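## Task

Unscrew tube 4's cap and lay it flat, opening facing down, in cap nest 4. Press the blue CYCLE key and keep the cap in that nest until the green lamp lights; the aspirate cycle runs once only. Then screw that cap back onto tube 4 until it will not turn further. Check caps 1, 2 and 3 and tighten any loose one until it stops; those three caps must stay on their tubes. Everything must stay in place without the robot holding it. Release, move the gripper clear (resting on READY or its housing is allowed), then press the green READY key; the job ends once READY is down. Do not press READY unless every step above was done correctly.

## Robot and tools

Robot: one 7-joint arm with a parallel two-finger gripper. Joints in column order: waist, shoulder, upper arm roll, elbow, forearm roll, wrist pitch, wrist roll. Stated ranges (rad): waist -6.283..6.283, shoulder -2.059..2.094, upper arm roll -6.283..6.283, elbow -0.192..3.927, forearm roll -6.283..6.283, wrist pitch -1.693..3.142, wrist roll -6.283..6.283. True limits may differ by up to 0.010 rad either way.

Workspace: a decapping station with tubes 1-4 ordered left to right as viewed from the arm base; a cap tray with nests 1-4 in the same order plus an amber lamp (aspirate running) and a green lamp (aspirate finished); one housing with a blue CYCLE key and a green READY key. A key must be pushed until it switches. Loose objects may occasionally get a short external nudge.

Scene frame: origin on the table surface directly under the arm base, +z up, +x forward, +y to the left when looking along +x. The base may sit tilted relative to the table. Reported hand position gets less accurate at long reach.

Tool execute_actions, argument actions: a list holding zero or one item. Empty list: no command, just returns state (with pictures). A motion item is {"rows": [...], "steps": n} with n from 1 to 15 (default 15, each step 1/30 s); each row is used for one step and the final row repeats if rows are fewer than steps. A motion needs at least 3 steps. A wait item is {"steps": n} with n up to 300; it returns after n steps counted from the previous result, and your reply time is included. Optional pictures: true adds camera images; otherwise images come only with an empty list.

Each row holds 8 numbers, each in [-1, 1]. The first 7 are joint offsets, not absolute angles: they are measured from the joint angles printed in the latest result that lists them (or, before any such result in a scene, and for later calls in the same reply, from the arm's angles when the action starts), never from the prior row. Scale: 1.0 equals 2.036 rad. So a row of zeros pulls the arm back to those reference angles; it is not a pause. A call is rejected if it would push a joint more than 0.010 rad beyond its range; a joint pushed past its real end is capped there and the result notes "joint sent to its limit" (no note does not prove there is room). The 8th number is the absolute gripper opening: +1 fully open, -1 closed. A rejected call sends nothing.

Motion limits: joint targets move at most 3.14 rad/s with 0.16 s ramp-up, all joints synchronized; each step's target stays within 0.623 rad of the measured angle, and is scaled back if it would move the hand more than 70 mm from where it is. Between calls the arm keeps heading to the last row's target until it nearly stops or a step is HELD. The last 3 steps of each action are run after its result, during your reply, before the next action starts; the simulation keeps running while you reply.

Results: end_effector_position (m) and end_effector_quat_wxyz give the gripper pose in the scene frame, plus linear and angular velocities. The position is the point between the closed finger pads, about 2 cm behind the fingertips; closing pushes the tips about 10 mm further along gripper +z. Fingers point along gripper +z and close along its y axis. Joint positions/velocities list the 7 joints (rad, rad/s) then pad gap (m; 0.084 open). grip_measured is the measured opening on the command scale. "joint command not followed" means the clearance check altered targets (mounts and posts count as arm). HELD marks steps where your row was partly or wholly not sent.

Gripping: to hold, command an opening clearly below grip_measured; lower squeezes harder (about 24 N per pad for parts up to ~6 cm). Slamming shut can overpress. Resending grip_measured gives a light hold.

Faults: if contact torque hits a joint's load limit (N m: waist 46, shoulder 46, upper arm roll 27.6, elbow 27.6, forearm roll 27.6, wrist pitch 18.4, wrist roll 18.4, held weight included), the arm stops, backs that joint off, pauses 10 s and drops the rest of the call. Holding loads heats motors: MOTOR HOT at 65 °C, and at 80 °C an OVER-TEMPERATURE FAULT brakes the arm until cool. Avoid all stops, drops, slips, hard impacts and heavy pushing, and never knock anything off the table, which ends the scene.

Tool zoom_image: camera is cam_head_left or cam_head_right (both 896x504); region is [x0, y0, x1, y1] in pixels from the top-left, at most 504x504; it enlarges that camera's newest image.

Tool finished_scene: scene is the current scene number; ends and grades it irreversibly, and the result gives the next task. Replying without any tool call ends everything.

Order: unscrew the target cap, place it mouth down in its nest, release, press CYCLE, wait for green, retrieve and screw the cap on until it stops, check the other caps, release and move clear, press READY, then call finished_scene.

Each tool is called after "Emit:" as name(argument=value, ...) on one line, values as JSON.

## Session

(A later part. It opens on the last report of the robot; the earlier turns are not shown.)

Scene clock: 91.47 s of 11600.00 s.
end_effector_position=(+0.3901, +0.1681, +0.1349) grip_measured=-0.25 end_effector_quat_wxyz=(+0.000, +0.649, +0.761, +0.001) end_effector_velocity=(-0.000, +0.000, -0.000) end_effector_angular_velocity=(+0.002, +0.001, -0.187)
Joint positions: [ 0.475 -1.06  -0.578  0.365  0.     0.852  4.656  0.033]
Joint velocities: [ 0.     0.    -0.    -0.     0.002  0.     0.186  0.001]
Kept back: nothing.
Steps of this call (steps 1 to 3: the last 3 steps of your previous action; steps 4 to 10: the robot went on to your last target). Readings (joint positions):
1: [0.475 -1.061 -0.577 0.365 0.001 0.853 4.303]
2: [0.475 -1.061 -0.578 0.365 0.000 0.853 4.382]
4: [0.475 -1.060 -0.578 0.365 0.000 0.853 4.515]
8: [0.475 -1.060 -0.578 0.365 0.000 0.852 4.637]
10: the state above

Emit:
execute_actions(actions=[{"rows": [[0,0,0,0,0,0,0.008,-0.5],[0,0,0,0,0,0,0.008,-0.25],[0,0,0,0,0,0,0.008,-0.05],[0,0,0,0,0,0,0.008,-0.05],[0,0,0,0,0,0,0.008,-0.05],[0,0,0,0,0,0,-0.49,-0.05]], "steps": 15}])

Emit:
execute_actions(actions=[{"steps": 14}])

Emit:
execute_actions(actions=[{"rows": [[0,0,0,0,0,0,0,-0.15],[0,0,0,0,0,0,0,-0.2],[0,0,0,0,0,0,0,-0.25],[0,0,0,0,0,0,0,-0.3],[0,0,0,0,0,0,0,-0.4],[0,0,0,0,0,0,0,-0.5],[0,0,0,0,0,0,0,-0.6],[0,0,0,0,0,0,0,-0.75],[0,0,0,0,0,0,0,-0.9]], "steps": 11}])

Emit:
execute_actions(actions=[{"rows": [[0.00005,0.00007,0,-0.00008,0,-0.00015,0.48,-0.9]], "steps": 12}])

Emit:
execute_actions(actions=[{"steps": 3}])

Emit:
execute_actions(actions=[{"steps": 8}])

Scene clock: 92.13 s of 11600.00 s.
end_effector_position=(+0.3899, +0.1680, +0.1348) grip_measured=-0.06 end_effector_quat_wxyz=(+0.000, +0.559, +0.829, +0.001) end_effector_velocity=(+0.001, +0.001, +0.001) end_effector_angular_velocity=(-0.005, -0.004, +2.469)
Joint positions: [ 0.475 -1.06  -0.578  0.365  0.     0.853  4.43   0.041]
Joint velocities: [ 0.001 -0.001  0.003  0.002 -0.004  0.    -2.463  0.001]
Steps of this call (steps 1 to 8: the robot went on to your last target; steps 9 to 20: the first 12 steps of this action). Readings (joint positions):
9: [0.475 -1.060 -0.578 0.365 0.001 0.853 4.672]
10: [0.475 -1.060 -0.578 0.365 0.001 0.853 4.672]
12: [0.475 -1.060 -0.578 0.365 0.001 0.853 4.672]
16: [0.475 -1.060 -0.578 0.364 0.001 0.853 4.650]
20: the state above

Scene clock: 92.60 s of 11600.00 s.
end_effector_position=(+0.3901, +0.1681, +0.1349) grip_measured=-0.06 end_effector_quat_wxyz=(+0.001, +0.212, +0.977, +0.000) end_effector_velocity=(+0.000, +0.000, +0.000) end_effector_angular_velocity=(-0.000, -0.000, +0.151)
Joint positions: [ 0.475 -1.06  -0.578  0.365  0.     0.852  3.672  0.041]
Joint velocities: [-0.    -0.     0.001  0.     0.001 -0.    -0.15   0.   ]
Kept back: nothing.
Steps of this call (steps 1 to 3: the last 3 steps of your previous action; steps 4 to 14: the robot went on to your last target). Readings (joint positions):
1: [0.475 -1.060 -0.578 0.365 0.000 0.853 4.343]
2: [0.475 -1.060 -0.578 0.365 0.000 0.853 4.253]
4: [0.475 -1.060 -0.578 0.365 0.000 0.853 4.073]
8: [0.475 -1.060 -0.578 0.365 0.000 0.853 3.786]
14: the state above

Scene clock: 92.87 s of 11600.00 s.
end_effector_position=(+0.3901, +0.1681, +0.1350) grip_measured=-0.25 end_effector_quat_wxyz=(+0.001, +0.212, +0.977, +0.001) end_effector_velocity=(+0.000, +0.000, +0.000) end_effector_angular_velocity=(-0.001, -0.002, -0.007)
Joint positions: [ 0.475 -1.061 -0.577  0.365  0.     0.852  3.671  0.033]
Joint velocities: [-0.     0.     0.001  0.    -0.001 -0.001  0.008  0.   ]
Steps of this call (steps 1 to 8: the first 8 steps of this action). Readings (joint positions):
1: [0.475 -1.060 -0.578 0.365 0.000 0.852 3.668]
2: [0.475 -1.060 -0.578 0.365 0.000 0.852 3.667]
4: [0.475 -1.060 -0.578 0.365 0.000 0.852 3.669]
8: the state above

Scene clock: 93.27 s of 11600.00 s.
end_effector_position=(+0.3901, +0.1681, +0.1350) grip_measured=-0.25 end_effector_quat_wxyz=(+0.001, +0.411, +0.912, +0.001) end_effector_velocity=(-0.000, +0.000, -0.000) end_effector_angular_velocity=(+0.002, +0.001, -2.699)
Joint positions: [ 0.475 -1.06  -0.577  0.365  0.     0.852  4.09   0.033]
Joint velocities: [ 0.     0.     0.003 -0.001 -0.001 -0.001  2.702  0.009]
Steps of this call (steps 1 to 3: the last 3 steps of your previous action; steps 4 to 12: the first 9 steps of this action, its rows measured from where the robot was after step 3). Readings (joint positions):
3: [0.475 -1.061 -0.577 0.365 0.000 0.852 3.672]
4: [0.475 -1.060 -0.577 0.365 0.000 0.852 3.672]
5: [0.475 -1.060 -0.577 0.365 0.000 0.852 3.678]
7: [0.475 -1.060 -0.577 0.365 0.000 0.852 3.724]
11: [0.475 -1.060 -0.577 0.365 0.000 0.852 4.000]
12: the state above

Scene clock: 93.37 s of 11600.00 s.
end_effector_position=(+0.3901, +0.1681, +0.1349) grip_measured=-0.25 end_effector_quat_wxyz=(+0.001, +0.527, +0.850, +0.001) end_effector_velocity=(-0.000, +0.000, -0.000) end_effector_angular_velocity=(+0.006, +0.002, -2.382)
Joint positions: [ 0.475 -1.06  -0.577  0.365  0.     0.852  4.353  0.033]
Joint velocities: [-0.     0.001 -0.001 -0.     0.003 -0.001  2.379 -0.003]
Kept back: nothing.
Steps of this call (steps 1 to 3: the last 3 steps of your previous action). Readings (joint positions):
1: [0.475 -1.060 -0.577 0.365 0.000 0.852 4.181]
2: [0.475 -1.060 -0.577 0.365 0.000 0.852 4.270]
3: the state above

Scene clock: 93.63 s of 11600.00 s.
end_effector_position=(+0.3901, +0.1682, +0.1349) grip_measured=-0.25 end_effector_quat_wxyz=(+0.000, +0.639, +0.769, +0.001) end_effector_velocity=(-0.000, +0.001, -0.000) end_effector_angular_velocity=(+0.001, +0.001, -0.183)
Joint positions: [ 0.475 -1.06  -0.577  0.365  0.     0.852  4.632  0.033]
Joint velocities: [ 0.002 -0.001  0.003 -0.     0.001  0.     0.187  0.001]
Kept back: nothing.
Steps of this call (steps 1 to 8: the robot went on to your last target). Readings (joint positions):
1: [0.475 -1.060 -0.577 0.365 0.000 0.852 4.428]
2: [0.475 -1.060 -0.577 0.365 0.000 0.852 4.491]
4: [0.475 -1.060 -0.577 0.365 0.000 0.852 4.574]
8: the state above

Emit:
execute_actions(actions=[{"rows": [[0,0,0,0,0,0,0.008,-0.5],[0,0,0,0,0,0,0.008,-0.25],[0,0,0,0,0,0,0.008,-0.05],[0,0,0,0,0,0,0.008,-0.05],[0,0,0,0,0,0,-0.22,-0.05],[0,0,0,0,0,0,-0.22,-0.05],[0,0,0,0,0,0,-0.22,-0.05],[0,0,0,0,0,0,-0.22,0.0],[0,0,0,0,0,0,-0.22,0.1],[0,0,0,0,0,0,-0.22,0.2],[0,0,0,0,0,0,-0.22,0.25]], "steps": 15}])

Emit:
execute_actions(actions=[{"rows": [[0.0039,-0.0219,0.0211,-0.011,0,0.0067,0.0,0.25],[0.0039,-0.0219,0.0211,-0.011,0,0.0067,0.0,0.25],[0.0079,-0.0439,0.0423,-0.0219,0,0.0134,0.03,0.25],[0.0079,-0.0439,0.0423,-0.0219,0,0.0134,0.03,0.25],[0.0118,-0.0658,0.0634,-0.0329,0,0.0201,0.05,0.25]], "steps": 15}])

Emit:
execute_actions(actions=[{"steps": 5}])

Scene clock: 94.53 s of 11600.00 s.
end_effector_position=(+0.3900, +0.1681, +0.1349) grip_measured=+0.19 end_effector_quat_wxyz=(+0.000, +0.529, +0.848, +0.001) end_effector_velocity=(+0.001, +0.000, +0.000) end_effector_angular_velocity=(-0.003, -0.003, +1.729)
Joint positions: [ 0.475 -1.06  -0.577  0.365  0.001  0.852  4.359  0.052]
Joint velocities: [ 0.    -0.001  0.001  0.001 -0.001 -0.001 -1.727  0.046]
Steps of this call (steps 1 to 15: the robot went on to your last target; steps 16 to 27: the first 12 steps of this action). Readings (joint positions):
16: [0.475 -1.060 -0.577 0.365 0.000 0.852 4.649]
17: [0.475 -1.060 -0.577 0.365 0.000 0.852 4.649]
19: [0.475 -1.060 -0.577 0.365 0.001 0.852 4.649]
23: [0.475 -1.060 -0.578 0.365 0.001 0.852 4.596]
27: the state above

Scene clock: 95.03 s of 11600.00 s.
end_effector_position=(+0.3607, +0.2067, +0.1357) grip_measured=+0.24 end_effector_quat_wxyz=(-0.001, +0.451, +0.892, +0.001) end_effector_velocity=(-0.023, +0.026, +0.003) end_effector_angular_velocity=(-0.005, -0.008, +0.001)
Joint positions: [ 0.498 -1.185 -0.457  0.302  0.001  0.89   4.332  0.054]
Joint velocities: [ 0.017 -0.103  0.094 -0.047 -0.001  0.032  0.117 -0.   ]
Steps of this call (steps 1 to 3: the last 3 steps of your previous action; steps 4 to 15: the first 12 steps of this action, its rows measured from where the robot was after step 3). Readings (joint positions):
3: [0.475 -1.060 -0.577 0.365 0.000 0.852 4.241]
4: [0.475 -1.061 -0.577 0.365 0.000 0.852 4.223]
5: [0.476 -1.064 -0.574 0.363 0.000 0.853 4.215]
7: [0.479 -1.083 -0.555 0.354 0.000 0.859 4.228]
11: [0.492 -1.152 -0.489 0.319 0.001 0.880 4.298]
15: the state above

Scene clock: 95.20 s of 11600.00 s.
end_effector_position=(+0.3590, +0.2086, +0.1358) grip_measured=+0.24 end_effector_quat_wxyz=(-0.000, +0.451, +0.892, +0.001) end_effector_velocity=(-0.004, +0.004, -0.000) end_effector_angular_velocity=(-0.003, +0.000, +0.001)
Joint positions: [ 0.499 -1.192 -0.45   0.299  0.     0.893  4.341  0.054]
Joint velocities: [ 0.002 -0.015  0.016 -0.009 -0.     0.005  0.018  0.   ]
Kept back: nothing.
Steps of this call (steps 1 to 3: the last 3 steps of your previous action; steps 4 to 5: the robot went on to your last target). Readings (joint positions):
1: [0.498 -1.188 -0.455 0.301 0.000 0.891 4.336]
2: [0.499 -1.190 -0.453 0.300 0.000 0.892 4.338]
4: [0.499 -1.192 -0.451 0.299 0.000 0.892 4.341]
5: the state above

Emit:
execute_actions(actions=[{"rows": [[0,-0.0008,0.0008,-0.0004,0,0,-0.15,0.05],[0,-0.0008,0.0008,-0.0004,0,0,-0.15,-0.05],[0,-0.0008,0.0008,-0.0004,0,0,-0.15,-0.08],[0,-0.0008,0.0008,-0.0004,0,0,-0.15,-0.08],[0,-0.0008,0.0008,-0.0004,0,0,-0.15,-0.08],[0,-0.0008,0.0008,-0.0004,0,0,-0.15,-0.08],[0,-0.0008,0.0008,-0.0004,0,0,-0.15,-0.08],[0,-0.0008,0.0008,-0.0004,0,0,-0.15,-0.1],[0,-0.0008,0.0008,-0.0004,0,0,-0.15,-0.15],[0,-0.0008,0.0008,-0.0004,0,0,-0.15,-0.18],[0,-0.0008,0.0008,-0.0004,0,0,-0.15,-0.22],[0,-0.0008,0.0008,-0.0004,0,0,-0.15,-0.27],[0,-0.0008,0.0008,-0.0004,0,0,-0.15,-0.35],[0,-0.0008,0.0008,-0.0004,0,0,-0.15,-0.5],[0,-0.0008,0.0008,-0.0004,0,0,-0.15,-0.65]], "steps": 15}])

Emit:
execute_actions(actions=[{"rows": [[0,0,0,0,0,0,0,-0.8],[0,0,0,0,0,0,0,-0.9],[0,0,0,0,0,0,0.38,-0.9]], "steps": 12}])

Emit:
execute_actions(actions=[{"steps": 3}])

Emit:
execute_actions(actions=[{"steps": 1}])

Emit:
execute_actions(actions=[{"steps": 1}])

Scene clock: 96.00 s of 11600.00 s.
end_effector_position=(+0.3587, +0.2090, +0.1359) grip_measured=-0.22 end_effector_quat_wxyz=(-0.000, +0.318, +0.948, +0.001) end_effector_velocity=(+0.003, +0.002, +0.001) end_effector_angular_velocity=(+0.006, -0.013, +0.198)
Joint positions: [ 0.499 -1.194 -0.449  0.298  0.     0.893  4.054  0.034]
Joint velocities: [ 0.001 -0.     0.001 -0.     0.004 -0.014 -0.2   -0.05 ]
Steps of this call (steps 1 to 12: the robot went on to your last target; steps 13 to 24: the first 12 steps of this action). Readings (joint positions):
13: [0.499 -1.194 -0.448 0.298 0.000 0.893 4.343]
14: [0.499 -1.194 -0.448 0.298 0.000 0.893 4.337]
16: [0.499 -1.194 -0.448 0.298 0.000 0.893 4.290]
20: [0.499 -1.194 -0.449 0.298 0.000 0.893 4.117]
24: the state above

Scene clock: 96.40 s of 11600.00 s.
end_effector_position=(+0.3588, +0.2092, +0.1360) grip_measured=-0.25 end_effector_quat_wxyz=(+0.000, +0.426, +0.905, +0.001) end_effector_velocity=(-0.000, -0.002, -0.001) end_effector_angular_velocity=(+0.001, +0.006, -2.484)
Joint positions: [ 0.499 -1.194 -0.448  0.298  0.     0.892  4.288  0.033]
Joint velocities: [-0.002  0.001 -0.004 -0.002 -0.002  0.001  2.479  0.006]
Steps of this call (steps 1 to 3: the last 3 steps of your previous action; steps 4 to 12: the first 9 steps of this action, its rows measured from where the robot was after step 3). Readings (joint positions):
3: [0.499 -1.194 -0.448 0.298 0.001 0.892 4.042]
4: [0.499 -1.194 -0.449 0.298 0.001 0.892 4.041]
5: [0.499 -1.194 -0.449 0.298 0.001 0.892 4.040]
7: [0.499 -1.194 -0.449 0.298 0.001 0.892 4.047]
11: [0.499 -1.194 -0.448 0.298 0.000 0.892 4.210]
12: the state above

Scene clock: 96.50 s of 11600.00 s.
end_effector_position=(+0.3587, +0.2089, +0.1359) grip_measured=-0.25 end_effector_quat_wxyz=(-0.000, +0.539, +0.843, +0.001) end_effector_velocity=(-0.001, -0.001, -0.001) end_effector_angular_velocity=(+0.001, +0.008, -2.336)
Joint positions: [ 0.499 -1.194 -0.449  0.298  0.     0.893  4.544  0.033]
Joint velocities: [-0.002  0.001 -0.002 -0.003  0.002  0.001  2.331 -0.005]
Kept back: nothing.
Steps of this call (steps 1 to 3: the last 3 steps of your previous action). Readings (joint positions):
1: [0.499 -1.194 -0.448 0.298 0.000 0.892 4.374]
2: [0.499 -1.194 -0.449 0.298 0.000 0.892 4.462]
3: the state above

Scene clock: 96.53 s of 11600.00 s.
end_effector_position=(+0.3587, +0.2089, +0.1359) grip_measured=-0.25 end_effector_quat_wxyz=(-0.000, +0.569, +0.823, +0.001) end_effector_velocity=(-0.002, -0.001, -0.002) end_effector_angular_velocity=(+0.002, +0.010, -1.991)
Joint positions: [ 0.499 -1.194 -0.449  0.298  0.     0.893  4.616  0.033]
Joint velocities: [-0.001  0.001 -0.002 -0.004  0.003  0.002  1.986 -0.006]
Kept back: nothing.
Steps of this call (step 1: the robot went on to your last target). Readings (joint positions):
1: the state above

Scene clock: 96.57 s of 11600.00 s.
end_effector_position=(+0.3586, +0.2089, +0.1358) grip_measured=-0.26 end_effector_quat_wxyz=(-0.000, +0.593, +0.805, +0.001) end_effector_velocity=(-0.002, +0.000, -0.002) end_effector_angular_velocity=(+0.000, +0.008, -1.559)
Joint positions: [ 0.499 -1.194 -0.449  0.298  0.     0.893  4.676  0.033]
Joint velocities: [ 0.001  0.001  0.001 -0.003  0.003  0.002  1.559 -0.003]
Kept back: nothing.
Steps of this call (step 1: the robot went on to your last target). Readings (joint positions):
1: the state above

Emit:
execute_actions(actions=[{"rows": [[0,0,0,0,0,0,0.068,-0.5],[0,0,0,0,0,0,0.068,-0.25],[0,0,0,0,0,0,0.068,-0.05],[0,0,0,0,0,0,0.068,-0.05],[0,0,0,0,0,0,-0.16,-0.05],[0,0,0,0,0,0,-0.16,-0.05],[0,0,0,0,0,0,-0.16,-0.05],[0,0,0,0,0,0,-0.16,0.0],[0,0,0,0,0,0,-0.16,0.1],[0,0,0,0,0,0,-0.16,0.2],[0,0,0,0,0,0,-0.16,0.25]], "steps": 15}])

Emit:
execute_actions(actions=[{"rows": [[0.0133,-0.0171,0.0207,-0.0067,0,0.0046,0.0,0.25],[0.0133,-0.0171,0.0207,-0.0067,0,0.0046,0.0,0.25],[0.0266,-0.0343,0.0414,-0.0134,0,0.0092,0.03,0.25],[0.0266,-0.0343,0.0414,-0.0134,0,0.0092,0.03,0.25],[0.0399,-0.0514,0.0624,-0.02,0,0.0138,0.055,0.25]], "steps": 15}])

Emit:
execute_actions(actions=[{"steps": 7}])

Scene clock: 97.47 s of 11600.00 s.
end_effector_position=(+0.3590, +0.2091, +0.1361) grip_measured=+0.19 end_effector_quat_wxyz=(+0.000, +0.531, +0.847, +0.001) end_effector_velocity=(-0.003, -0.001, -0.003) end_effector_angular_velocity=(-0.008, +0.006, +1.727)
Joint positions: [ 0.499 -1.194 -0.449  0.298  0.001  0.892  4.525  0.052]
Joint velocities: [-0.001  0.001  0.001 -0.006 -0.003  0.004 -1.725  0.046]
Steps of this call (steps 1 to 15: the robot went on to your last target; steps 16 to 27: the first 12 steps of this action). Readings (joint positions):
16: [0.499 -1.194 -0.449 0.298 0.001 0.892 4.815]
17: [0.499 -1.194 -0.449 0.298 0.001 0.892 4.815]
19: [0.499 -1.194 -0.449 0.298 0.001 0.892 4.815]
23: [0.499 -1.194 -0.449 0.300 0.001 0.891 4.762]
27: the state above

Scene clock: 97.97 s of 11600.00 s.
end_effector_position=(+0.3303, +0.2479, +0.1357) grip_measured=+0.24 end_effector_quat_wxyz=(-0.001, +0.446, +0.895, +0.001) end_effector_velocity=(-0.024, +0.028, +0.002) end_effector_angular_velocity=(-0.002, -0.008, +0.009)
Joint positions: [ 0.575 -1.291 -0.331  0.26   0.001  0.918  4.507  0.054]
Joint velocities: [ 0.063 -0.082  0.095 -0.029 -0.003  0.023  0.133  0.   ]
Steps of this call (steps 1 to 3: the last 3 steps of your previous action; steps 4 to 15: the first 12 steps of this action, its rows measured from where the robot was after step 3). Readings (joint positions):
3: [0.499 -1.194 -0.449 0.298 0.001 0.892 4.407]
4: [0.499 -1.194 -0.449 0.298 0.001 0.892 4.389]
5: [0.501 -1.197 -0.446 0.297 0.000 0.893 4.382]
7: [0.513 -1.212 -0.428 0.291 0.000 0.897 4.394]
11: [0.554 -1.265 -0.362 0.270 0.001 0.911 4.468]
15: the state above

Scene clock: 98.20 s of 11600.00 s.
end_effector_position=(+0.3283, +0.2502, +0.1358) grip_measured=+0.24 end_effector_quat_wxyz=(-0.000, +0.446, +0.895, +0.001) end_effector_velocity=(-0.002, +0.002, -0.000) end_effector_angular_velocity=(-0.001, -0.000, +0.001)
Joint positions: [ 0.58  -1.298 -0.323  0.258  0.001  0.92   4.518  0.054]
Joint velocities: [ 0.005 -0.006  0.009 -0.003  0.     0.002  0.01   0.   ]
Kept back: nothing.
Steps of this call (steps 1 to 3: the last 3 steps of your previous action; steps 4 to 7: the robot went on to your last target). Readings (joint positions):
1: [0.576 -1.294 -0.328 0.259 0.001 0.919 4.511]
2: [0.577 -1.295 -0.326 0.259 0.001 0.919 4.514]
4: [0.579 -1.297 -0.324 0.258 0.001 0.920 4.517]
7: the state above

Emit:
execute_actions(actions=[{"rows": [[0,-0.0003,0.0005,-0.0003,0,0.0006,-0.2,0.05],[0,-0.0003,0.0005,-0.0003,0,0.0006,-0.2,-0.05],[0,-0.0003,0.0005,-0.0003,0,0.0006,-0.2,-0.08],[0,-0.0003,0.0005,-0.0003,0,0.0006,-0.2,-0.08],[0,-0.0003,0.0005,-0.0003,0,0.0006,-0.2,-0.08],[0,-0.0003,0.0005,-0.0003,0,0.0006,-0.2,-0.08],[0,-0.0003,0.0005,-0.0003,0,0.0006,-0.2,-0.08],[0,-0.0003,0.0005,-0.0003,0,0.0006,-0.2,-0.08],[0,-0.0003,0.0005,-0.0003,0,0.0006,-0.2,-0.1],[0,-0.0003,0.0005,-0.0003,0,0.0006,-0.2,-0.13],[0,-0.0003,0.0005,-0.0003,0,0.0006,-0.2,-0.17],[0,-0.0003,0.0005,-0.0003,0,0.0006,-0.2,-0.21],[0,-0.0003,0.0005,-0.0003,0,0.0006,-0.2,-0.26],[0,-0.0003,0.0005,-0.0003,0,0.0006,-0.2,-0.35],[0,-0.0003,0.0005,-0.0003,0,0.0006,-0.2,-0.5]], "steps": 15}])

Emit:
execute_actions(actions=[{"rows": [[0,0,0,0,0,0,0,-0.65],[0,0,0,0,0,0,0,-0.8],[0,0,0,0,0,0,0,-0.9],[0,0,0,0,0,0,0.42,-0.9]], "steps": 13}])

Emit:
execute_actions(actions=[{"steps": 3}])

Emit:
execute_actions(actions=[{"steps": 1}])

Emit:
execute_actions(actions=[{"steps": 1}])

Scene clock: 98.87 s of 11600.00 s.
end_effector_position=(+0.3278, +0.2501, +0.1356) grip_measured=-0.17 end_effector_quat_wxyz=(-0.000, +0.270, +0.963, +0.000) end_effector_velocity=(-0.000, -0.000, +0.000) end_effector_angular_velocity=(-0.001, -0.000, +0.343)
Joint positions: [ 0.58  -1.298 -0.322  0.257  0.001  0.921  4.142  0.037]
Joint velocities: [-0.001  0.     0.001  0.    -0.     0.001 -0.343 -0.046]
Steps of this call (steps 1 to 8: the robot went on to your last target; steps 9 to 20: the first 12 steps of this action). Readings (joint positions):
9: [0.580 -1.299 -0.322 0.257 0.001 0.920 4.519]
10: [0.580 -1.299 -0.322 0.257 0.001 0.920 4.513]
12: [0.580 -1.299 -0.322 0.257 0.001 0.921 4.467]
16: [0.580 -1.299 -0.322 0.257 0.001 0.921 4.249]
20: the state above

Scene clock: 99.30 s of 11600.00 s.
end_effector_position=(+0.3279, +0.2502, +0.1358) grip_measured=-0.26 end_effector_quat_wxyz=(-0.000, +0.377, +0.926, +0.000) end_effector_velocity=(-0.003, -0.004, -0.002) end_effector_angular_velocity=(-0.012, +0.012, -2.468)
Joint positions: [ 0.58  -1.299 -0.322  0.258  0.001  0.922  4.367  0.033]
Joint velocities: [-0.003 -0.002 -0.002 -0.005 -0.006  0.013  2.468 -0.005]
Steps of this call (steps 1 to 3: the last 3 steps of your previous action; steps 4 to 13: the first 10 steps of this action, its rows measured from where the robot was after step 3). Readings (joint positions):
3: [0.580 -1.298 -0.321 0.258 0.001 0.920 4.121]
4: [0.580 -1.298 -0.321 0.258 0.001 0.920 4.118]
5: [0.580 -1.298 -0.321 0.258 0.001 0.920 4.118]
7: [0.580 -1.298 -0.321 0.258 0.001 0.920 4.119]
11: [0.580 -1.299 -0.322 0.258 0.001 0.921 4.223]
13: the state above

Scene clock: 99.40 s of 11600.00 s.
end_effector_position=(+0.3275, +0.2499, +0.1354) grip_measured=-0.25 end_effector_quat_wxyz=(-0.001, +0.495, +0.869, -0.001) end_effector_velocity=(-0.004, -0.002, -0.004) end_effector_angular_velocity=(-0.010, +0.011, -2.545)
Joint positions: [ 0.58  -1.298 -0.322  0.257  0.     0.922  4.63   0.033]
Joint velocities: [ 0.     0.002 -0.    -0.009 -0.     0.003  2.545  0.004]
Kept back: nothing.
Steps of this call (steps 1 to 3: the last 3 steps of your previous action). Readings (joint positions):
1: [0.580 -1.299 -0.322 0.257 0.000 0.922 4.453]
2: [0.580 -1.299 -0.322 0.257 0.000 0.922 4.543]
3: the state above

Scene clock: 99.43 s of 11600.00 s.
end_effector_position=(+0.3274, +0.2498, +0.1353) grip_measured=-0.25 end_effector_quat_wxyz=(-0.001, +0.530, +0.848, -0.001) end_effector_velocity=(-0.004, -0.002, -0.004) end_effector_angular_velocity=(-0.009, +0.011, -2.293)
Joint positions: [ 0.58  -1.298 -0.322  0.256  0.     0.922  4.712  0.033]
Joint velocities: [ 0.     0.002  0.    -0.007  0.003  0.004  2.291 -0.   ]
Kept back: nothing.
Steps of this call (step 1: the robot went on to your last target). Readings (joint positions):
1: the state above

Scene clock: 99.47 s of 11600.00 s.
end_effector_position=(+0.3273, +0.2498, +0.1352) grip_measured=-0.25 end_effector_quat_wxyz=(-0.001, +0.560, +0.829, -0.001) end_effector_velocity=(-0.003, -0.000, -0.002) end_effector_angular_velocity=(-0.004, +0.009, -1.941)
Joint positions: [ 0.58  -1.298 -0.322  0.256  0.     0.922  4.782  0.033]
Joint velocities: [ 0.001 -0.    -0.    -0.004  0.006  0.005  1.938 -0.003]
Kept back: nothing.
Steps of this call (step 1: the robot went on to your last target). Readings (joint positions):
1: the state above

Emit:
execute_actions(actions=[{"rows": [[0,0,0,0,0,0,0.095,-0.5],[0,0,0,0,0,0,0.095,-0.25],[0,0,0,0,0,0,0.095,-0.05],[0,0,0,0,0,0,0.095,-0.05],[0,0,0,0,0,0,-0.125,-0.05],[0,0,0,0,0,0,-0.125,-0.05],[0,0,0,0,0,0,-0.125,-0.05],[0,0,0,0,0,0,-0.125,0.0],[0,0,0,0,0,0,-0.125,0.1],[0,0,0,0,0,0,-0.125,0.2],[0,0,0,0,0,0,-0.125,0.25]], "steps": 15}])

Emit:
execute_actions(actions=[{"rows": [[0.0203,-0.0094,0.0219,-0.002,0,0.0016,0.0,0.25],[0.0203,-0.0094,0.0219,-0.002,0,0.0016,0.0,0.25],[0.0406,-0.0188,0.0439,-0.004,0,0.0032,0.035,0.25],[0.0406,-0.0188,0.0439,-0.004,0,0.0032,0.035,0.25],[0.0609,-0.0282,0.0658,-0.006,0,0.0048,0.07,0.25]], "steps": 15}])

Emit:
execute_actions(actions=[{"steps": 7}])

Scene clock: 100.10 s of 11600.00 s.
end_effector_position=(+0.3280, +0.2502, +0.1356) grip_measured=+0.19 end_effector_quat_wxyz=(-0.000, +0.522, +0.853, +0.000) end_effector_velocity=(-0.006, -0.003, -0.004) end_effector_angular_velocity=(-0.011, +0.018, +1.652)
Joint positions: [ 0.58  -1.298 -0.322  0.257  0.     0.921  4.692  0.052]
Joint velocities: [-0.     0.    -0.    -0.009 -0.002  0.012 -1.651  0.046]
Steps of this call (steps 1 to 7: the robot went on to your last target; steps 8 to 19: the first 12 steps of this action). Readings (joint positions):
8: [0.580 -1.299 -0.321 0.256 0.001 0.922 4.966]
9: [0.580 -1.299 -0.321 0.256 0.001 0.923 4.969]
11: [0.580 -1.298 -0.322 0.256 0.001 0.922 4.973]
15: [0.580 -1.298 -0.322 0.259 0.001 0.919 4.923]
19: the state above

Scene clock: 100.60 s of 11600.00 s.
end_effector_position=(+0.2986, +0.2901, +0.1360) grip_measured=+0.24 end_effector_quat_wxyz=(+0.000, +0.443, +0.896, +0.001) end_effector_velocity=(-0.027, +0.032, +0.002) end_effector_angular_velocity=(+0.007, -0.007, -0.009)
Joint positions: [ 0.694 -1.352 -0.198  0.245  0.     0.93   4.708  0.054]
Joint velocities: [ 0.101 -0.047  0.105 -0.01  -0.     0.007  0.175  0.   ]
Steps of this call (steps 1 to 3: the last 3 steps of your previous action; steps 4 to 15: the first 12 steps of this action, its rows measured from where the robot was after step 3). Readings (joint positions):
3: [0.580 -1.298 -0.322 0.257 0.000 0.921 4.581]
4: [0.580 -1.298 -0.322 0.256 0.000 0.922 4.565]
5: [0.582 -1.300 -0.319 0.256 0.000 0.922 4.558]
7: [0.601 -1.308 -0.299 0.254 0.000 0.923 4.570]
11: [0.662 -1.336 -0.232 0.248 0.000 0.928 4.657]
15: the state above

Scene clock: 100.83 s of 11600.00 s.
end_effector_position=(+0.2964, +0.2926, +0.1362) grip_measured=+0.24 end_effector_quat_wxyz=(+0.000, +0.444, +0.896, +0.001) end_effector_velocity=(-0.002, +0.002, +0.000) end_effector_angular_velocity=(+0.000, -0.001, -0.000)
Joint positions: [ 0.703 -1.355 -0.189  0.244  0.     0.931  4.723  0.054]
Joint velocities: [ 0.008 -0.004  0.008 -0.    -0.001  0.001  0.013 -0.   ]
Kept back: nothing.
Steps of this call (steps 1 to 3: the last 3 steps of your previous action; steps 4 to 7: the robot went on to your last target). Readings (joint positions):
1: [0.697 -1.353 -0.195 0.245 0.000 0.931 4.713]
2: [0.699 -1.354 -0.193 0.245 0.000 0.931 4.716]
4: [0.701 -1.355 -0.190 0.245 0.000 0.931 4.720]
7: the state above

Emit:
execute_actions(actions=[{"rows": [[0.0004,-0.0002,0.0004,-0.0004,0,0.0004,-0.22,0.05],[0.0004,-0.0002,0.0004,-0.0004,0,0.0004,-0.22,-0.05],[0.0004,-0.0002,0.0004,-0.0004,0,0.0004,-0.22,-0.08],[0.0004,-0.0002,0.0004,-0.0004,0,0.0004,-0.22,-0.08],[0.0004,-0.0002,0.0004,-0.0004,0,0.0004,-0.22,-0.08],[0.0004,-0.0002,0.0004,-0.0004,0,0.0004,-0.22,-0.08],[0.0004,-0.0002,0.0004,-0.0004,0,0.0004,-0.22,-0.08],[0.0004,-0.0002,0.0004,-0.0004,0,0.0004,-0.22,-0.08],[0.0004,-0.0002,0.0004,-0.0004,0,0.0004,-0.22,-0.1],[0.0004,-0.0002,0.0004,-0.0004,0,0.0004,-0.22,-0.13],[0.0004,-0.0002,0.0004,-0.0004,0,0.0004,-0.22,-0.17],[0.0004,-0.0002,0.0004,-0.0004,0,0.0004,-0.22,-0.21],[0.0004,-0.0002,0.0004,-0.0004,0,0.0004,-0.22,-0.26],[0.0004,-0.0002,0.0004,-0.0004,0,0.0004,-0.22,-0.35],[0.0004,-0.0002,0.0004,-0.0004,0,0.0004,-0.22,-0.5]], "steps": 15}])

Emit:
execute_actions(actions=[{"rows": [[0,0,0,0,0,0,0,-0.65],[0,0,0,0,0,0,0,-0.8],[0,0,0,0,0,0,0,-0.9],[0,0,0,0,0,0,0.45,-0.9]], "steps": 13}])

Emit:
execute_actions(actions=[{"steps": 3}])

Emit:
execute_actions(actions=[{"steps": 1}])

Emit:
execute_actions(actions=[{"steps": 1}])

Scene clock: 101.57 s of 11600.00 s.
end_effector_position=(+0.2959, +0.2926, +0.1359) grip_measured=-0.17 end_effector_quat_wxyz=(+0.000, +0.251, +0.968, +0.000) end_effector_velocity=(-0.000, -0.000, -0.000) end_effector_angular_velocity=(-0.000, +0.001, +0.415)
Joint positions: [ 0.703 -1.356 -0.188  0.244  0.     0.932  4.311  0.037]
Joint velocities: [-0.    -0.     0.     0.     0.001  0.001 -0.416 -0.046]
Steps of this call (steps 1 to 10: the robot went on to your last target; steps 11 to 22: the first 12 steps of this action). Readings (joint positions):
11: [0.704 -1.356 -0.188 0.244 0.000 0.931 4.723]
12: [0.704 -1.356 -0.188 0.244 0.000 0.931 4.718]
14: [0.704 -1.356 -0.188 0.244 0.000 0.931 4.671]
18: [0.703 -1.356 -0.188 0.244 0.000 0.932 4.440]
22: the state above

Scene clock: 102.00 s of 11600.00 s.
end_effector_position=(+0.2957, +0.2924, +0.1359) grip_measured=-0.25 end_effector_quat_wxyz=(-0.000, +0.357, +0.934, -0.000) end_effector_velocity=(-0.002, -0.005, -0.001) end_effector_angular_velocity=(-0.019, +0.005, -2.466)
Joint positions: [ 0.703 -1.356 -0.188  0.244 -0.     0.933  4.533  0.033]
Joint velocities: [-0.002 -0.003 -0.    -0.001 -0.012  0.018  2.472 -0.002]
Steps of this call (steps 1 to 3: the last 3 steps of your previous action; steps 4 to 13: the first 10 steps of this action, its rows measured from where the robot was after step 3). Readings (joint positions):
3: [0.703 -1.356 -0.188 0.244 0.000 0.932 4.287]
4: [0.703 -1.356 -0.188 0.244 0.000 0.932 4.283]
5: [0.703 -1.356 -0.188 0.244 0.000 0.932 4.283]
7: [0.703 -1.356 -0.188 0.244 0.000 0.932 4.284]
11: [0.703 -1.356 -0.188 0.244 0.000 0.933 4.389]
13: the state above

Scene clock: 102.10 s of 11600.00 s.
end_effector_position=(+0.2954, +0.2920, +0.1353) grip_measured=-0.26 end_effector_quat_wxyz=(-0.000, +0.477, +0.879, -0.001) end_effector_velocity=(-0.004, +0.001, -0.003) end_effector_angular_velocity=(-0.005, +0.007, -2.631)
Joint positions: [ 0.703 -1.356 -0.188  0.243 -0.     0.933  4.799  0.033]
Joint velocities: [ 0.005  0.001  0.005 -0.006  0.007  0.002  2.634 -0.001]
Kept back: nothing.
Steps of this call (steps 1 to 3: the last 3 steps of your previous action). Readings (joint positions):
1: [0.703 -1.356 -0.188 0.243 -0.000 0.933 4.619]
2: [0.703 -1.356 -0.188 0.243 -0.000 0.933 4.709]
3: the state above

Scene clock: 102.13 s of 11600.00 s.
end_effector_position=(+0.2952, +0.2920, +0.1353) grip_measured=-0.25 end_effector_quat_wxyz=(-0.000, +0.514, +0.858, -0.001) end_effector_velocity=(-0.004, +0.001, -0.002) end_effector_angular_velocity=(-0.005, +0.006, -2.451)
Joint positions: [ 0.703 -1.356 -0.188  0.242 -0.     0.934  4.885  0.033]
Joint velocities: [ 0.006 -0.001  0.004 -0.003  0.006  0.006  2.455  0.008]
Kept back: nothing.
Steps of this call (step 1: the robot went on to your last target). Readings (joint positions):
1: the state above

Scene clock: 102.17 s of 11600.00 s.
end_effector_position=(+0.2951, +0.2920, +0.1352) grip_measured=-0.25 end_effector_quat_wxyz=(-0.000, +0.547, +0.837, -0.001) end_effector_velocity=(-0.004, -0.000, -0.002) end_effector_angular_velocity=(-0.008, +0.007, -2.169)
Joint positions: [ 0.703 -1.356 -0.188  0.242  0.     0.934  4.962  0.033]
Joint velocities: [ 0.002 -0.     0.003 -0.004  0.005  0.006  2.17   0.005]
Kept back: nothing.
Steps of this call (step 1: the robot went on to your last target). Readings (joint positions):
1: the state above

Emit:
execute_actions(actions=[{"rows": [[0,0,0,0,0,0,0.118,-0.5],[0,0,0,0,0,0,0.118,-0.25],[0,0,0,0.001,0,-0.001,0.118,-0.05],[0,0,0,0.001,0,-0.001,0.118,-0.05],[0,0,0,0.001,0,-0.001,0.118,-0.05],[-0.001,-0.005,0.0002,0.006,0,0.01,0.118,-0.05],[-0.002,-0.011,0.0004,0.011,0,0.02,0.118,-0.05],[-0.0032,-0.016,0.0006,0.0164,0,0.0307,0.118,-0.05],[-0.0032,-0.016,0.0006,0.0164,0,0.0307,0.118,-0.05],[-0.0032,-0.016,0.0006,0.0164,0,0.0307,0.118,-0.05],[-0.0032,-0.016,0.0006,0.0164,0,0.0307,0.118,-0.05],[-0.0032,-0.016,0.0006,0.0164,0,0.0307,0.118,-0.05],[-0.0032,-0.016,0.0006,0.0164,0,0.0307,0.118,-0.05],[-0.0032,-0.016,0.0006,0.0164,0,0.0307,-0.1,-0.4],[-0.0032,-0.016,0.0006,0.0164,0,0.0307,-0.1,-1]], "steps": 15}])

Emit:
execute_actions(actions=[{"steps": 14}])

Emit:
execute_actions(actions=[{"rows": [[0.0004,0.002,0,-0.0019,0,-0.004,0,-1],[0.0006,0.003,-0.0001,-0.0029,0,-0.0059,0,-1],[0.0007,0.0035,-0.0001,-0.0034,0,-0.0069,0,-1],[0.0008,0.004,-0.0002,-0.0038,0,-0.0079,0,-1],[0.0009,0.0045,-0.0002,-0.0043,0,-0.0089,0,-1],[0.001,0.005,-0.0002,-0.0048,0,-0.0099,0,-1],[0.0011,0.0055,-0.0002,-0.0053,0,-0.0109,0,-1],[0.0012,0.006,-0.0002,-0.0058,0,-0.0119,0,-1],[0.0013,0.0066,-0.0003,-0.0063,0,-0.013,0,-1]], "steps": 15}])

Emit:
execute_actions(actions=[{"steps": 5}])

Scene clock: 103.03 s of 11600.00 s.
end_effector_position=(+0.2980, +0.2942, +0.1500) grip_measured=-0.06 end_effector_quat_wxyz=(+0.001, +0.644, +0.765, +0.004) end_effector_velocity=(+0.000, -0.001, +0.049) end_effector_angular_velocity=(+0.002, -0.005, +0.001)
Joint positions: [ 0.698 -1.381 -0.187  0.271  0.     0.976  5.203  0.041]
Joint velocities: [-0.021 -0.098  0.003  0.094 -0.002  0.189 -0.002  0.001]
Steps of this call (steps 1 to 14: the robot went on to your last target; steps 15 to 26: the first 12 steps of this action). Readings (joint positions):
15: [0.704 -1.355 -0.188 0.242 0.000 0.933 5.202]
16: [0.704 -1.355 -0.188 0.242 0.000 0.933 5.202]
18: [0.704 -1.355 -0.188 0.242 0.000 0.933 5.202]
22: [0.702 -1.361 -0.188 0.252 0.000 0.939 5.203]
26: the state above

Scene clock: 103.50 s of 11600.00 s.
end_effector_position=(+0.2961, +0.2928, +0.1522) grip_measured=-1.00 end_effector_quat_wxyz=(+0.000, +0.470, +0.882, +0.001) end_effector_velocity=(-0.000, +0.000, +0.000) end_effector_angular_velocity=(-0.000, -0.000, +0.276)
Joint positions: [ 0.697 -1.388 -0.187  0.276  0.     0.996  4.783  0.   ]
Joint velocities: [-0.    -0.001 -0.     0.001  0.     0.002 -0.276  0.   ]
Kept back: nothing.
Steps of this call (steps 1 to 3: the last 3 steps of your previous action; steps 4 to 14: the robot went on to your last target). Readings (joint positions):
1: [0.698 -1.383 -0.187 0.274 0.000 0.982 5.203]
2: [0.698 -1.385 -0.187 0.275 0.000 0.986 5.202]
4: [0.697 -1.387 -0.187 0.275 0.000 0.991 5.180]
8: [0.697 -1.388 -0.187 0.275 0.000 0.995 4.979]
14: the state above

Scene clock: 103.90 s of 11600.00 s.
end_effector_position=(+0.2962, +0.2928, +0.1463) grip_measured=-1.00 end_effector_quat_wxyz=(+0.000, +0.470, +0.883, +0.000) end_effector_velocity=(-0.000, -0.000, -0.009) end_effector_angular_velocity=(-0.001, +0.002, -0.004)
Joint positions: [ 0.699 -1.376 -0.187  0.264  0.     0.973  4.783  0.   ]
Joint velocities: [ 0.004  0.019 -0.001 -0.018  0.    -0.035  0.004  0.   ]
Steps of this call (steps 1 to 12: the first 12 steps of this action). Readings (joint positions):
1: [0.697 -1.388 -0.187 0.276 0.000 0.996 4.776]
2: [0.697 -1.388 -0.187 0.275 0.000 0.995 4.774]
4: [0.698 -1.385 -0.187 0.273 0.000 0.990 4.777]
8: [0.699 -1.380 -0.187 0.268 0.000 0.981 4.782]
12: the state above

Scene clock: 104.07 s of 11600.00 s.
end_effector_position=(+0.2966, +0.2931, +0.1461) grip_measured=-1.00 end_effector_quat_wxyz=(+0.001, +0.470, +0.882, +0.001) end_effector_velocity=(+0.001, +0.001, -0.000) end_effector_angular_velocity=(+0.003, -0.002, -0.002)
Joint positions: [ 0.699 -1.375 -0.187  0.264  0.     0.97   4.783  0.   ]
Joint velocities: [ 0.001  0.002 -0.001 -0.001  0.    -0.007  0.001  0.   ]
Kept back: nothing.
Steps of this call (steps 1 to 3: the last 3 steps of your previous action; steps 4 to 5: the robot went on to your last target). Readings (joint positions):
1: [0.699 -1.376 -0.187 0.264 0.000 0.972 4.783]
2: [0.699 -1.376 -0.187 0.264 0.000 0.971 4.783]
4: [0.699 -1.375 -0.187 0.264 0.000 0.970 4.783]
5: the state above

Emit:
execute_actions(actions=[{"rows": [[-0.001,-0.0064,0,0.006,0,0.0128,0,-1],[-0.001,-0.0064,0,0.006,0,0.0128,0,-1],[-0.001,-0.0064,0,0.006,0,0.0128,0,-1],[-0.001,-0.0064,0,0.006,0,0.0128,0,-1],[-0.0641,0.0215,-0.0647,0.0119,0,0.0082,-0.1,-1]], "steps": 15}])

Emit:
execute_actions(actions=[{"steps": 10}])

Emit:
execute_actions(actions=[{"rows": [[0.0007,0.002,-0.0002,-0.0019,0,-0.004,0,-1],[0.001,0.003,-0.0003,-0.0028,0,-0.0059,0,-1],[0.0012,0.0035,-0.0003,-0.0033,0,-0.0069,0,-1],[0.0014,0.004,-0.0004,-0.0037,0,-0.0079,0,-1],[0.0015,0.0045,-0.0004,-0.0042,0,-0.0089,0,-1],[0.0017,0.005,-0.0005,-0.0047,0,-0.0099,0,-1],[0.0019,0.0054,-0.0005,-0.0051,0,-0.0109,0,-1],[0.0021,0.0059,-0.0006,-0.0056,0,-0.0119,0,-1],[0.0023,0.0065,-0.0006,-0.0062,0,-0.013,0,-1]], "steps": 15}])

Emit:
execute_actions(actions=[{"steps": 5}])

Scene clock: 104.80 s of 11600.00 s.
end_effector_position=(+0.3223, +0.2584, +0.1513) grip_measured=-1.00 end_effector_quat_wxyz=(-0.001, +0.474, +0.881, -0.001) end_effector_velocity=(+0.066, -0.102, +0.005) end_effector_angular_velocity=(+0.004, -0.009, -0.018)
Joint positions: [ 0.593 -1.341 -0.296  0.285 -0.     0.988  4.62   0.   ]
Joint velocities: [-0.293  0.119 -0.293  0.03   0.002 -0.01  -0.457  0.   ]
Steps of this call (steps 1 to 10: the robot went on to your last target; steps 11 to 22: the first 12 steps of this action). Readings (joint positions):
11: [0.700 -1.375 -0.187 0.264 0.000 0.970 4.783]
12: [0.699 -1.376 -0.187 0.264 0.000 0.973 4.783]
14: [0.699 -1.381 -0.187 0.267 0.000 0.983 4.783]
18: [0.668 -1.372 -0.219 0.277 0.000 0.990 4.732]
22: the state above

Scene clock: 105.13 s of 11600.00 s.
end_effector_position=(+0.3275, +0.2505, +0.1519) grip_measured=-1.00 end_effector_quat_wxyz=(-0.000, +0.472, +0.881, -0.000) end_effector_velocity=(+0.002, -0.002, +0.000) end_effector_angular_velocity=(-0.000, -0.001, +0.001)
Joint positions: [ 0.57  -1.332 -0.318  0.288  0.     0.987  4.581  0.   ]
Joint velocities: [-0.007  0.003 -0.007  0.001 -0.001  0.    -0.012  0.   ]
Kept back: nothing.
Steps of this call (steps 1 to 3: the last 3 steps of your previous action; steps 4 to 10: the robot went on to your last target). Readings (joint positions):
1: [0.585 -1.338 -0.303 0.286 -0.000 0.987 4.607]
2: [0.580 -1.336 -0.308 0.287 -0.000 0.987 4.599]
4: [0.574 -1.333 -0.314 0.287 0.000 0.987 4.589]
8: [0.571 -1.332 -0.317 0.288 0.000 0.987 4.582]
10: the state above

Scene clock: 105.53 s of 11600.00 s.
end_effector_position=(+0.3275, +0.2506, +0.1461) grip_measured=-1.00 end_effector_quat_wxyz=(-0.001, +0.472, +0.881, -0.000) end_effector_velocity=(+0.003, +0.001, -0.004) end_effector_angular_velocity=(+0.002, -0.007, +0.002)
Joint positions: [ 0.574 -1.32  -0.319  0.277  0.     0.964  4.581  0.   ]
Joint velocities: [ 0.006  0.014 -0.001 -0.005 -0.002 -0.027 -0.     0.   ]
Steps of this call (steps 1 to 12: the first 12 steps of this action). Readings (joint positions):
1: [0.570 -1.332 -0.318 0.288 0.000 0.987 4.580]
2: [0.570 -1.331 -0.318 0.288 0.000 0.985 4.580]
4: [0.571 -1.329 -0.318 0.285 0.000 0.981 4.581]
8: [0.573 -1.324 -0.319 0.280 0.000 0.971 4.581]
12: the state above

Scene clock: 105.70 s of 11600.00 s.
end_effector_position=(+0.3281, +0.2509, +0.1460) grip_measured=-1.00 end_effector_quat_wxyz=(-0.000, +0.472, +0.881, +0.001) end_effector_velocity=(+0.000, +0.001, -0.001) end_effector_angular_velocity=(+0.003, -0.001, -0.001)
Joint positions: [ 0.574 -1.319 -0.319  0.277  0.     0.961  4.581  0.   ]
Joint velocities: [ 0.001  0.002 -0.001 -0.001  0.002 -0.006 -0.     0.   ]
Kept back: nothing.
Steps of this call (steps 1 to 3: the last 3 steps of your previous action; steps 4 to 5: the robot went on to your last target). Readings (joint positions):
1: [0.574 -1.320 -0.319 0.277 0.000 0.963 4.581]
2: [0.574 -1.320 -0.319 0.277 0.000 0.962 4.581]
4: [0.574 -1.319 -0.319 0.277 0.000 0.961 4.581]
5: the state above

Emit:
execute_actions(actions=[{"rows": [[-0.003,-0.01,0.001,0.01,0,0.02,0,-1],[-0.007,-0.02,0.002,0.02,0,0.04,0,-1],[-0.0103,-0.0295,0.003,0.031,0,0.060,0,-1]], "steps": 15}])

Scene clock: 106.20 s of 11600.00 s.
end_effector_position=(+0.3273, +0.2505, +0.1772) grip_measured=-1.00 end_effector_quat_wxyz=(+0.002, +0.472, +0.881, +0.002) end_effector_velocity=(-0.009, -0.004, +0.007) end_effector_angular_velocity=(-0.016, +0.025, +0.002)
Joint positions: [ 0.554 -1.377 -0.313  0.337  0.     1.077  4.581  0.   ]
Joint velocities: [-0.008 -0.023  0.005  0.014 -0.001  0.067  0.     0.   ]
Steps of this call (steps 1 to 3: the robot went on to your last target; steps 4 to 15: the first 12 steps of this action). Readings (joint positions):
4: [0.574 -1.319 -0.319 0.277 0.000 0.961 4.581]
5: [0.574 -1.321 -0.319 0.278 0.000 0.965 4.581]
7: [0.570 -1.333 -0.317 0.288 0.000 0.994 4.581]
11: [0.557 -1.368 -0.314 0.329 0.000 1.057 4.581]
15: the state above

Emit:
execute_actions(actions=[{"rows": [[-0.063,0.052,-0.0708,0.004,0,0.018,-0.087,-1],[-0.063,0.052,-0.0708,0.004,0,0.018,-0.087,-1],[-0.063,0.052,-0.0708,0.004,0,0.018,-0.087,-1],[-0.126,0.105,-0.1415,0.007,0,0.034,-0.173,-1],[-0.126,0.105,-0.1415,0.007,0,0.034,-0.173,-1],[-0.126,0.105,-0.1415,0.007,0,0.034,-0.173,-1],[-0.189,0.158,-0.212,0.009,0,0.05,-0.26,-1],[-0.189,0.158,-0.212,0.009,0,0.05,-0.26,-1],[-0.189,0.158,-0.212,0.009,0,0.05,-0.26,-1],[-0.2516,0.2109,-0.283,0.0113,0,0.0653,-0.3468,-1]], "steps": 15}])

Emit:
execute_actions(actions=[{"steps": 15}])

Scene clock: 107.20 s of 11600.00 s.
end_effector_position=(+0.3332, +0.1387, +0.1586) grip_measured=-1.00 end_effector_quat_wxyz=(-0.052, +0.523, +0.850, -0.036) end_effector_velocity=(-0.052, -0.357, -0.030) end_effector_angular_velocity=(+0.103, +0.308, -0.453)
Joint positions: [ 0.314 -1.176 -0.584  0.35   0.     1.142  4.25   0.   ]
Joint velocities: [-0.768  0.648 -0.864  0.029  0.001  0.19  -1.055  0.   ]
Steps of this call (steps 1 to 3: the last 3 steps of your previous action; steps 4 to 15: the robot went on to your last target; steps 16 to 18: nothing new was sent; steps 19 to 30: the first 12 steps of this action). Readings (joint positions):
19: [0.553 -1.379 -0.313 0.340 0.000 1.083 4.580]
20: [0.550 -1.376 -0.317 0.340 0.000 1.084 4.575]
22: [0.520 -1.351 -0.350 0.343 0.001 1.091 4.531]
26: [0.416 -1.263 -0.468 0.345 0.000 1.117 4.392]
30: the state above

Scene clock: 107.70 s of 11600.00 s.
end_effector_position=(+0.2885, +0.0262, +0.1582) grip_measured=-1.00 end_effector_quat_wxyz=(-0.095, +0.590, +0.802, -0.010) end_effector_velocity=(-0.014, -0.018, +0.001) end_effector_angular_velocity=(+0.024, -0.004, -0.028)
Joint positions: [ 0.048 -0.952 -0.883  0.36   0.     1.209  3.882  0.   ]
Joint velocities: [-0.051  0.046 -0.058  0.002  0.002  0.014 -0.083  0.   ]
Kept back: nothing.
Steps of this call (steps 1 to 3: the last 3 steps of your previous action; steps 4 to 15: the robot went on to your last target). Readings (joint positions):
1: [0.288 -1.155 -0.613 0.351 0.000 1.149 4.215]
2: [0.262 -1.133 -0.641 0.352 0.000 1.155 4.179]
4: [0.211 -1.090 -0.699 0.354 0.000 1.168 4.108]
8: [0.110 -1.004 -0.813 0.357 0.000 1.193 3.969]
15: the state above

Emit:
execute_actions(actions=[{"rows": [[-0.0031,0.0022,-0.003,-0.02,0,-0.018,-0.0035,-1],[-0.0031,0.0022,-0.003,-0.04,0,-0.036,-0.0035,-1],[-0.0031,0.0022,-0.003,-0.0582,0,-0.0531,-0.0035,-1]], "steps": 15}])

Emit:
execute_actions(actions=[{"steps": 6}], pictures=true)

Emit:
zoom_image(camera="cam_head_left", region=[340, 160, 470, 300])

Scene clock: 108.23 s of 11600.00 s.
end_effector_position=(+0.2722, +0.0331, +0.1213) grip_measured=-1.00 end_effector_quat_wxyz=(-0.100, +0.592, +0.800, -0.010) end_effector_velocity=(+0.003, -0.002, -0.009) end_effector_angular_velocity=(-0.014, -0.030, -0.003)
Joint positions: [ 0.042 -0.948 -0.889  0.246  0.     1.106  3.875  0.   ]
Joint velocities: [-0.004 -0.002 -0.001 -0.033  0.001 -0.062 -0.     0.   ]
Steps of this call (steps 1 to 4: the robot went on to your last target; steps 5 to 16: the first 12 steps of this action). Readings (joint positions):
5: [0.044 -0.949 -0.888 0.360 0.000 1.209 3.876]
6: [0.043 -0.949 -0.888 0.356 0.000 1.205 3.876]
8: [0.042 -0.949 -0.888 0.331 0.000 1.179 3.876]
12: [0.042 -0.948 -0.889 0.260 0.000 1.123 3.875]
16: the state above

Scene clock: 108.43 s of 11600.00 s.
end_effector_position=(+0.2718, +0.0333, +0.1201) grip_measured=-1.00 end_effector_quat_wxyz=(-0.099, +0.592, +0.800, -0.010) end_effector_velocity=(-0.002, +0.002, -0.003) end_effector_angular_velocity=(+0.003, +0.003, +0.001)
Joint positions: [ 0.042 -0.948 -0.889  0.242  0.     1.101  3.875  0.   ]
Joint velocities: [ 0.001  0.     0.001 -0.009  0.002 -0.006 -0.001  0.   ]
Kept back: nothing.
Steps of this call (steps 1 to 3: the last 3 steps of your previous action; steps 4 to 6: the robot went on to your last target). Readings (joint positions):
1: [0.042 -0.948 -0.889 0.245 0.000 1.104 3.875]
2: [0.042 -0.948 -0.889 0.244 0.000 1.103 3.875]
4: [0.042 -0.948 -0.889 0.243 0.000 1.102 3.875]
6: the state above

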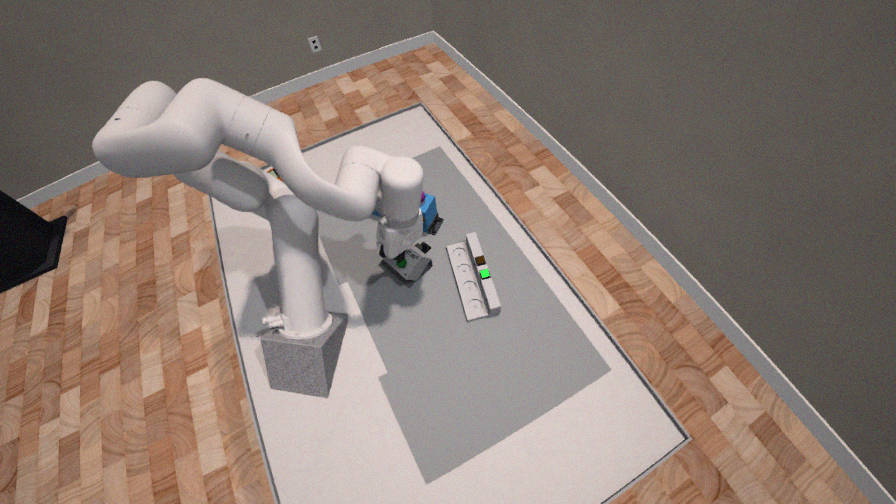

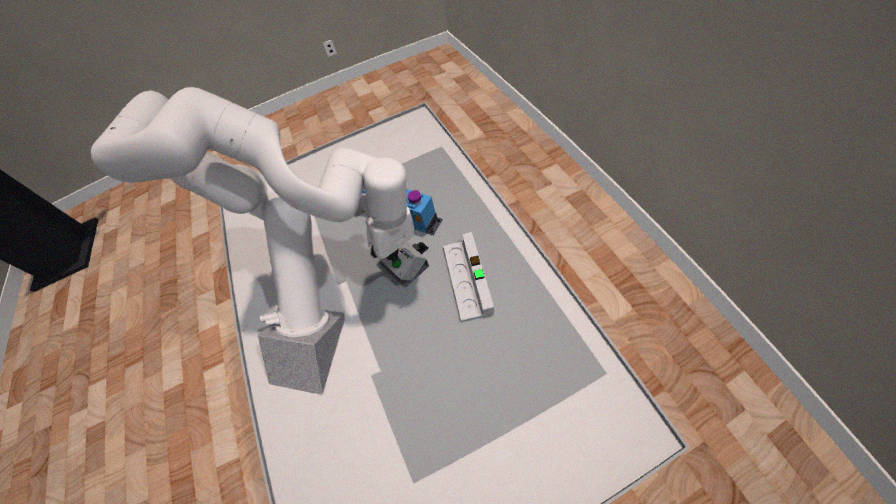

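Region (340, 160, 470, 300) of cam_head_left's 896x504 image, scaled by 3.600, with more detail than that image has; it fills the left 468 columns of this view, and the rest is white.

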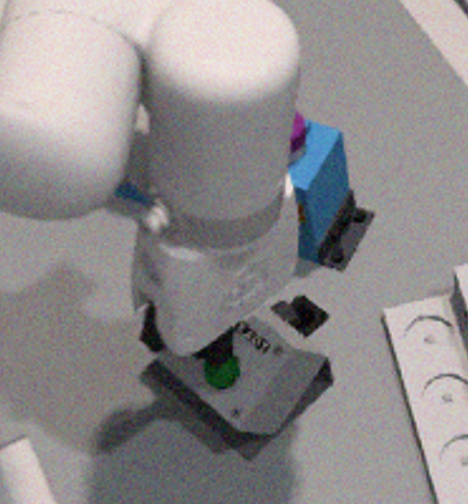

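Emit:
execute_actions(actions=[{"rows": [[0.01,0.006,-0.006,-0.0056,0,-0.015,0,-1],[0.02,0.012,-0.012,-0.0112,0,-0.031,0,-1],[0.027,0.017,-0.0164,-0.0157,0,-0.043,0,-1],[0.031,0.0192,-0.0187,-0.018,0,-0.049,0,-1],[0.033,0.0204,-0.02,-0.019,0,-0.052,0,-1],[0.0347,0.0216,-0.021,-0.0202,0,-0.055,0,-1],[0.0366,0.0228,-0.0222,-0.0213,0,-0.058,0,-1],[0.0385,0.024,-0.0234,-0.0224,0,-0.0611,0,-1]], "steps": 15}])

Emit:
execute_actions(actions=[{"steps": 5}])

Scene clock: 109.03 s of 11600.00 s.
end_effector_position=(+0.2719, +0.0331, +0.0921) grip_measured=-1.00 end_effector_quat_wxyz=(-0.099, +0.592, +0.800, -0.010) end_effector_velocity=(-0.000, +0.000, -0.000) end_effector_angular_velocity=(-0.000, +0.001, +0.001)
Joint positions: [ 0.12  -0.899 -0.936  0.197  0.     0.977  3.875  0.   ]
Joint velocities: [ 0.001  0.     0.    -0.    -0.    -0.     0.     0.   ]
Kept back: nothing.
The task's run ended inside this call: 3 steps that you had sent did not run.
Steps of this call (steps 1 to 6: the robot went on to your last target; steps 7 to 18: the first 12 steps of this action). Readings (joint positions):
7: [0.042 -0.948 -0.889 0.241 0.000 1.100 3.875]
8: [0.044 -0.946 -0.890 0.240 0.000 1.096 3.875]
10: [0.058 -0.938 -0.899 0.234 0.000 1.074 3.875]
14: [0.096 -0.914 -0.921 0.210 0.000 1.017 3.875]
18: [0.113 -0.903 -0.932 0.201 0.000 0.988 3.875]
The task's run has ended: the event that ends the task has happened. This ends this scene only. If you have not yet called finished_scene for this scene, call it to go on to the next scene.

The task's run has ended: the event that ends the task has happened. This scene is finished. If you have not yet called finished_scene for this scene, call it to go on to the next scene.

Emit:
finished_scene(scene=1)

The scene is finished: the task was done.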